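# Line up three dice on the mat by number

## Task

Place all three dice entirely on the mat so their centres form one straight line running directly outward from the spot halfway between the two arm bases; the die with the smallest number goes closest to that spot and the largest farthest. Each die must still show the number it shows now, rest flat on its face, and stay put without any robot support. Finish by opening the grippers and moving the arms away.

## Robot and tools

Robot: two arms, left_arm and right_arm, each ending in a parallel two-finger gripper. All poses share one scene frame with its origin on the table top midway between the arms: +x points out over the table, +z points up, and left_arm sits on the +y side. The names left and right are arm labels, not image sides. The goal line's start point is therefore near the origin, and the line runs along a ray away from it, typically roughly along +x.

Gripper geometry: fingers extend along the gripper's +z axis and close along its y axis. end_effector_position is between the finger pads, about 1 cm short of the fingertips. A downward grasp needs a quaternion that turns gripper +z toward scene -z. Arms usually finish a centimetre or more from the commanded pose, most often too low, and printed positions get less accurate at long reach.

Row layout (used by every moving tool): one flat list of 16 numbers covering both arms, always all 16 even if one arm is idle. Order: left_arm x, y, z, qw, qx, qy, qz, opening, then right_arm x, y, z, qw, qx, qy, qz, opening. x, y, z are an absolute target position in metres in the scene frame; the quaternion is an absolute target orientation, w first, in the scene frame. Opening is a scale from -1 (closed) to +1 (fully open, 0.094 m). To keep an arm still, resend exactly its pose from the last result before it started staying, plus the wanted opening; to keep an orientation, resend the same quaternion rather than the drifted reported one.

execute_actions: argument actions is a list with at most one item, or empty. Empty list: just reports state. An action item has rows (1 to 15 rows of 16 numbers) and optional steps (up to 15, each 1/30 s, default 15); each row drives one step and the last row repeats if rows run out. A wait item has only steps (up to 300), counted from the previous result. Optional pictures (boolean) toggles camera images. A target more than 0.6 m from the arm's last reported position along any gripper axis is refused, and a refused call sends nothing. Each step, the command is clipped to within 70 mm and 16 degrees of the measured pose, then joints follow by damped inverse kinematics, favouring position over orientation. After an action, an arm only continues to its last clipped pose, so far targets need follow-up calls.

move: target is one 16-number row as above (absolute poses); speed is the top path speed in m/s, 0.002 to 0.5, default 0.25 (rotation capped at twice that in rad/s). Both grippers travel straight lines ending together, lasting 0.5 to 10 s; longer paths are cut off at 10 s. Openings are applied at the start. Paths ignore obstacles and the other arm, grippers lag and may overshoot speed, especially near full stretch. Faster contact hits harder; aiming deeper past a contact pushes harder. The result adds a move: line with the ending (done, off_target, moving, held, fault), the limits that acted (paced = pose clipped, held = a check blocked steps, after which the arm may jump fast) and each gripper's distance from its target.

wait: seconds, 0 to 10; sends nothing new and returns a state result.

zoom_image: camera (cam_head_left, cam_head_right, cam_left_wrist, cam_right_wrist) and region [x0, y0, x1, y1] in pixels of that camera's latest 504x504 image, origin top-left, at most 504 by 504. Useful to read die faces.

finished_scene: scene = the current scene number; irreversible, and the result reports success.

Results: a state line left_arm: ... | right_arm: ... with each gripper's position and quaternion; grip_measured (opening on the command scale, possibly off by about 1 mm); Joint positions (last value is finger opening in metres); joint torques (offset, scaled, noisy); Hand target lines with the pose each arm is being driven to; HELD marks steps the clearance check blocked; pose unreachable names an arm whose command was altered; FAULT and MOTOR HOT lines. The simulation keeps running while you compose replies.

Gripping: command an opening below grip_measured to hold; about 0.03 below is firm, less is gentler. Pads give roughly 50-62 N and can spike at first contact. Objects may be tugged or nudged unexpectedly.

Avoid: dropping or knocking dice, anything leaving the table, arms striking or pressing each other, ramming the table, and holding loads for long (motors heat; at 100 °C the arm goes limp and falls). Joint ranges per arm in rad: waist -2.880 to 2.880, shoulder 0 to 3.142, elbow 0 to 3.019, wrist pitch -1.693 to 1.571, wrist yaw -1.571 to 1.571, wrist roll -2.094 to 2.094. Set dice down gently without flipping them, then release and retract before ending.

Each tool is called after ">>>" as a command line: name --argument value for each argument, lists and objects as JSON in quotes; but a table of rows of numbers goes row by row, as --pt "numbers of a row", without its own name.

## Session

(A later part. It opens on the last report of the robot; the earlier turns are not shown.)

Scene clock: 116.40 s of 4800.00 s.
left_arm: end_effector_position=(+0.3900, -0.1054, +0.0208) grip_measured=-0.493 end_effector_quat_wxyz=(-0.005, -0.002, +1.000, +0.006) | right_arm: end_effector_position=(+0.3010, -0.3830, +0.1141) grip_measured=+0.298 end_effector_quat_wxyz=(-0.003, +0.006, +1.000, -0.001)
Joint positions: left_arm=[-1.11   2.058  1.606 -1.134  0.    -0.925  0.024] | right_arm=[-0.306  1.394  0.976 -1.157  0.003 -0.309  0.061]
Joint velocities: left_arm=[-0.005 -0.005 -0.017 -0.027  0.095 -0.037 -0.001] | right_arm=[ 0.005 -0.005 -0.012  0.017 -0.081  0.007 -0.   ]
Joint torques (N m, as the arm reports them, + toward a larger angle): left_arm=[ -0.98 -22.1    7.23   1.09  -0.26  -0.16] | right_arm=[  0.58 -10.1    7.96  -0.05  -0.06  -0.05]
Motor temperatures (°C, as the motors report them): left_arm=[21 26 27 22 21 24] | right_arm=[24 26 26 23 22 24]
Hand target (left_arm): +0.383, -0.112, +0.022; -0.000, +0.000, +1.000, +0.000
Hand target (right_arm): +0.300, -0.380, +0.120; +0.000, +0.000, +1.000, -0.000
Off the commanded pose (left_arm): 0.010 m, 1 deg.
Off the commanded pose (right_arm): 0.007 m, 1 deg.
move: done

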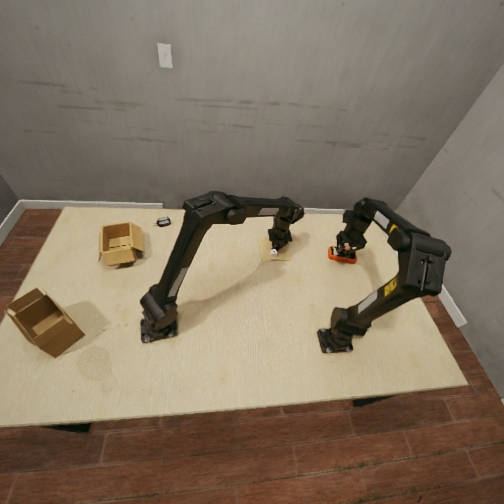

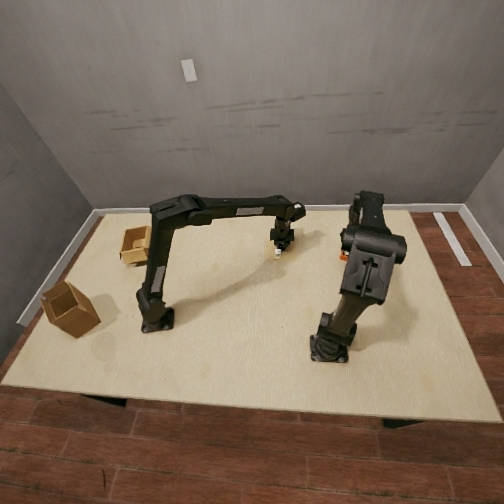

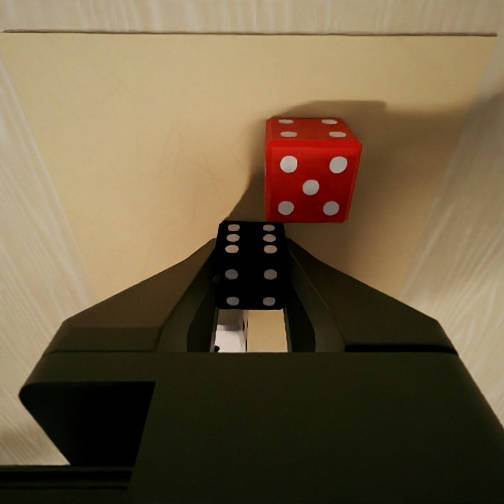

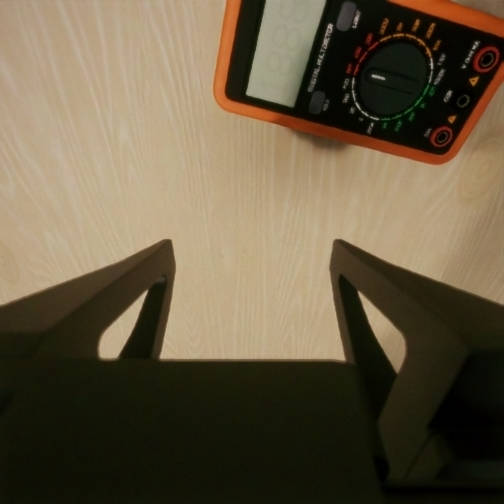

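>>> move --target '[0.383,-0.112,0.02,0,0,1,0,0.2,0.3,-0.38,0.12,0,0,1,0,0.3]' --speed 0.03

>>> move --target '[0.385,-0.112,0.14,0,0,1,0,1,0.3,-0.38,0.12,0,0,1,0,0.3]'

Scene clock: 121.53 s of 4800.00 s.
left_arm: end_effector_position=(+0.3897, -0.1048, +0.0200) grip_measured=+0.198 end_effector_quat_wxyz=(-0.004, -0.003, +1.000, +0.007) | right_arm: end_effector_position=(+0.3010, -0.3830, +0.1141) grip_measured=+0.298 end_effector_quat_wxyz=(-0.003, +0.006, +1.000, -0.001)
Joint positions: left_arm=[-1.11   2.058  1.604 -1.133 -0.002 -0.926  0.056] | right_arm=[-0.306  1.394  0.976 -1.157  0.003 -0.309  0.061]
Joint velocities: left_arm=[ 0.005 -0.015 -0.017 -0.017 -0.037 -0.022 -0.001] | right_arm=[ 0.005 -0.005 -0.002  0.012  0.037 -0.022 -0.001]
Joint torques (N m, as the arm reports them, + toward a larger angle): left_arm=[ -1.11 -21.67   7.35   1.26  -0.18  -0.16] | right_arm=[  0.55 -10.17   7.99   0.04  -0.05  -0.02]
Motor temperatures (°C, as the motors report them): left_arm=[21 27 27 22 21 24] | right_arm=[24 26 27 23 22 24]
Hand target (left_arm): +0.383, -0.112, +0.020; -0.000, +0.000, +1.000, +0.000
Hand target (right_arm): +0.300, -0.380, +0.120; +0.000, +0.000, +1.000, -0.000
Off the commanded pose (left_arm): 0.010 m, 1 deg.
Off the commanded pose (right_arm): 0.007 m, 1 deg.
After step 90, 1.43 s passed at rest.
move: done

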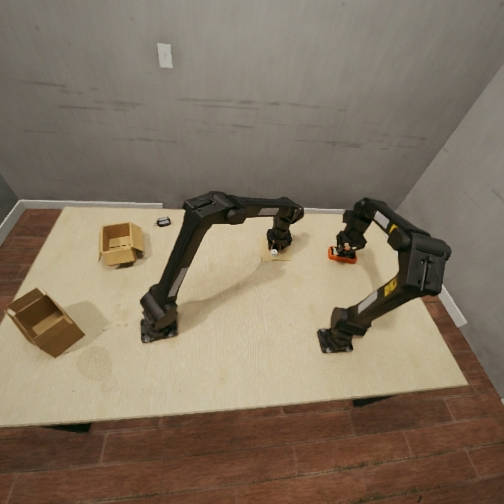

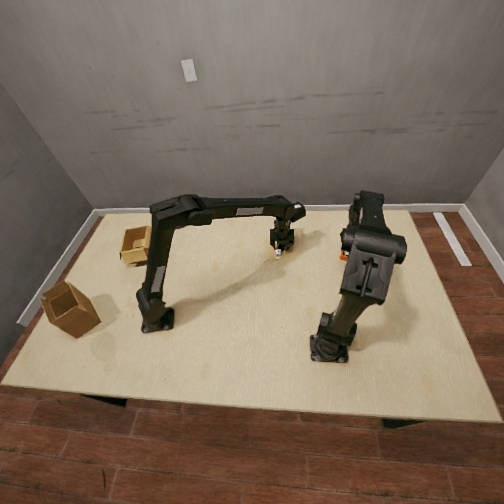

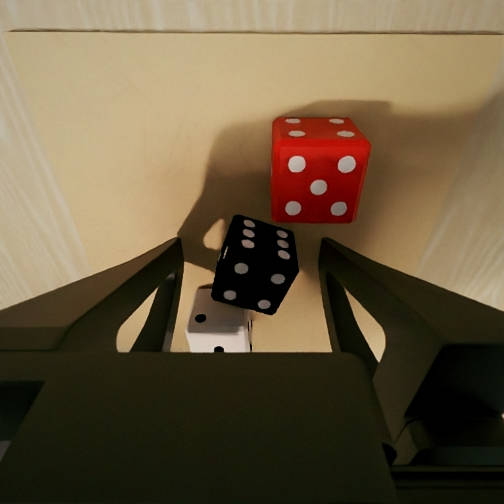

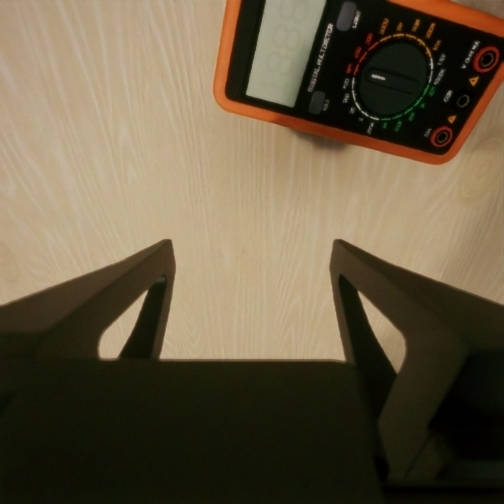

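Scene clock: 122.50 s of 4800.00 s.
left_arm: end_effector_position=(+0.3850, -0.0993, +0.1257) grip_measured=+1.000 end_effector_quat_wxyz=(-0.006, -0.002, +1.000, +0.010) | right_arm: end_effector_position=(+0.3010, -0.3830, +0.1141) grip_measured=+0.298 end_effector_quat_wxyz=(-0.003, +0.006, +1.000, -0.001)
Joint positions: left_arm=[-1.111  1.949  1.723 -1.368 -0.002 -0.926  0.094] | right_arm=[-0.306  1.394  0.976 -1.157  0.003 -0.309  0.061]
Joint velocities: left_arm=[-0.005 -0.024  0.012 -0.012  0.007 -0.051  0.   ] | right_arm=[ 0.005 -0.015  0.032 -0.012  0.007  0.037 -0.   ]
Joint torques (N m, as the arm reports them, + toward a larger angle): left_arm=[ -0.17 -19.62  12.59   0.    -0.1   -0.14] | right_arm=[ -0.04 -10.61   7.91   0.05  -0.09  -0.07]
Motor temperatures (°C, as the motors report them): left_arm=[21 27 27 22 21 24] | right_arm=[24 26 27 23 22 24]
Hand target (left_arm): +0.385, -0.112, +0.140; +0.000, +0.000, +1.000, -0.000
Hand target (right_arm): +0.300, -0.380, +0.120; +0.000, +0.000, +1.000, -0.000
Off the commanded pose (left_arm): 0.019 m, 1 deg.
Off the commanded pose (right_arm): 0.007 m, 1 deg.
move: off_target (left_arm); limits=paced

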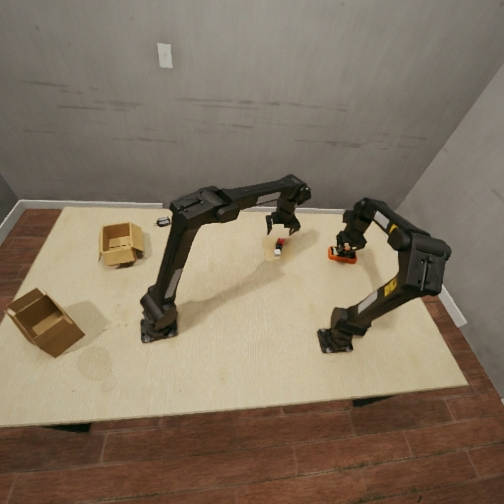

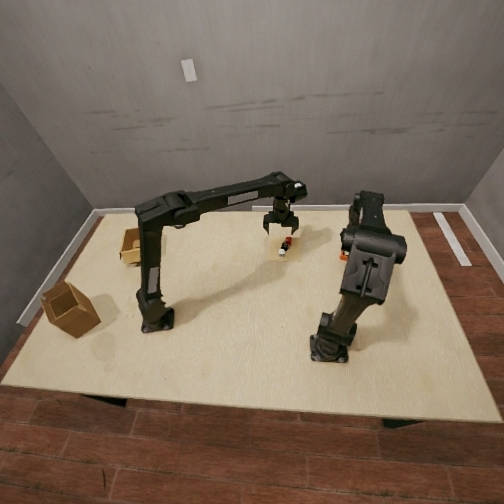

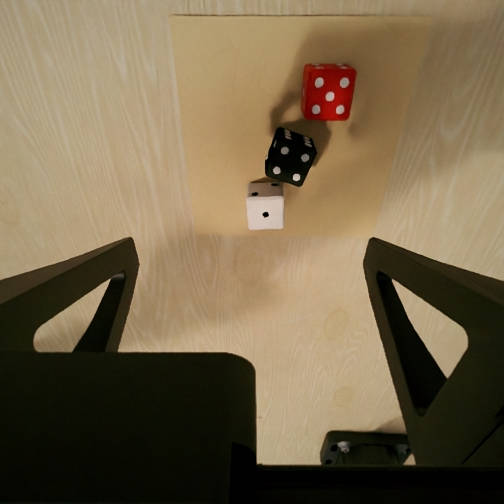

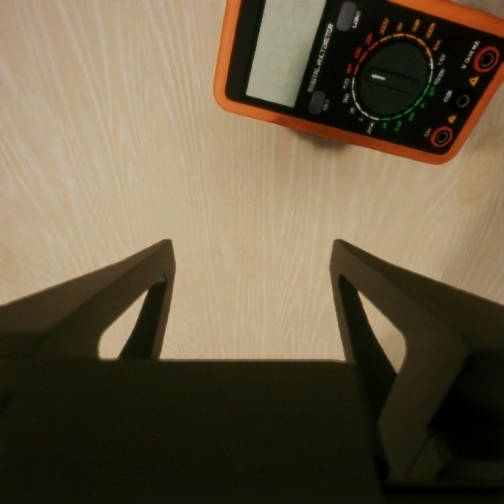

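>>> move --target '[0.3,0.2,0.16,0,0,1,0,1,0.3,-0.38,0.12,0,0,1,0,0.3]' --speed 0.4

>>> finished_scene --scene 1

Scene clock: 130.40 s of 4800.00 s.
left_arm: end_effector_position=(+0.3005, +0.1987, +0.1571) grip_measured=+1.000 end_effector_quat_wxyz=(+0.006, -0.006, +1.000, -0.003) | right_arm: end_effector_position=(+0.3010, -0.3830, +0.1141) grip_measured=+0.298 end_effector_quat_wxyz=(-0.003, +0.006, +1.000, -0.001)
Joint positions: left_arm=[-0.755  1.213  0.931 -1.275 -0.002 -0.578  0.094] | right_arm=[-0.306  1.394  0.976 -1.157  0.003 -0.309  0.061]
Joint velocities: left_arm=[-0.015 -0.005 -0.012 -0.012 -0.007  0.007  0.   ] | right_arm=[-0.005 -0.024 -0.012  0.012  0.051 -0.095 -0.001]
Joint torques (N m, as the arm reports them, + toward a larger angle): left_arm=[ 0.16 -7.29  9.03  0.38 -0.08  0.02] | right_arm=[ -0.04 -10.7    8.02   0.04  -0.08  -0.03]
Motor temperatures (°C, as the motors report them): left_arm=[21 27 29 22 21 24] | right_arm=[24 26 27 23 22 24]
Hand target (left_arm): +0.299, +0.199, +0.157; +0.001, +0.000, +1.000, -0.002
Hand target (right_arm): +0.300, -0.380, +0.120; +0.000, +0.000, +1.000, -0.000
Off the commanded pose (left_arm): 0.003 m, 1 deg.
Off the commanded pose (right_arm): 0.007 m, 1 deg.
After step 90, 3.43 s passed at rest.
move: done

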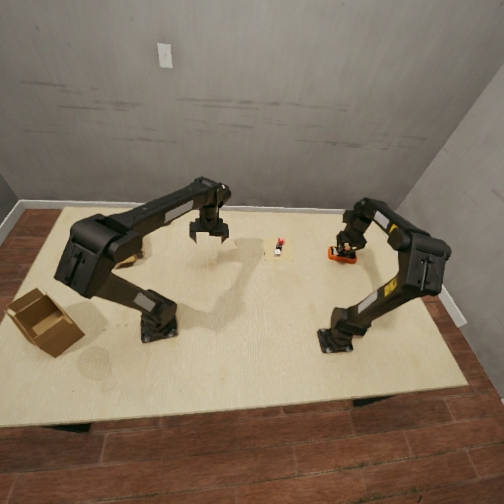

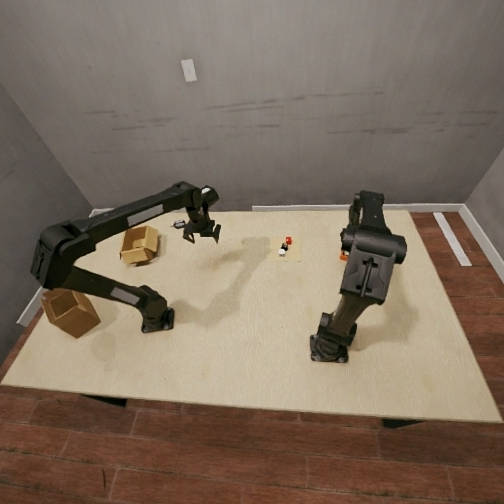

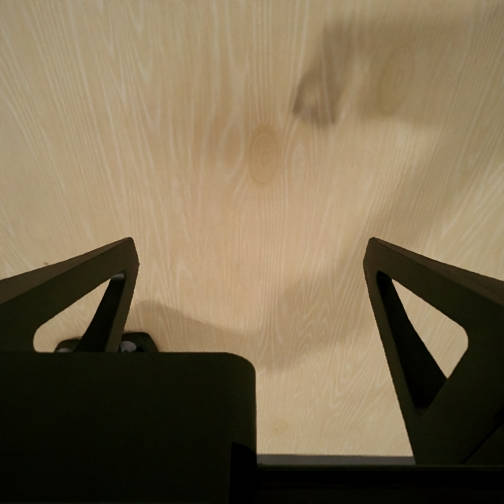

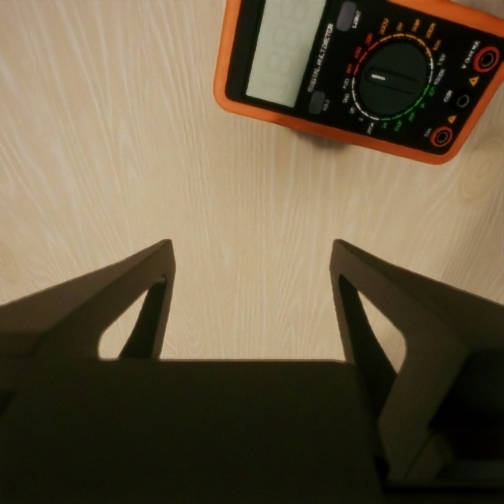

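The scene is finished: the task was done.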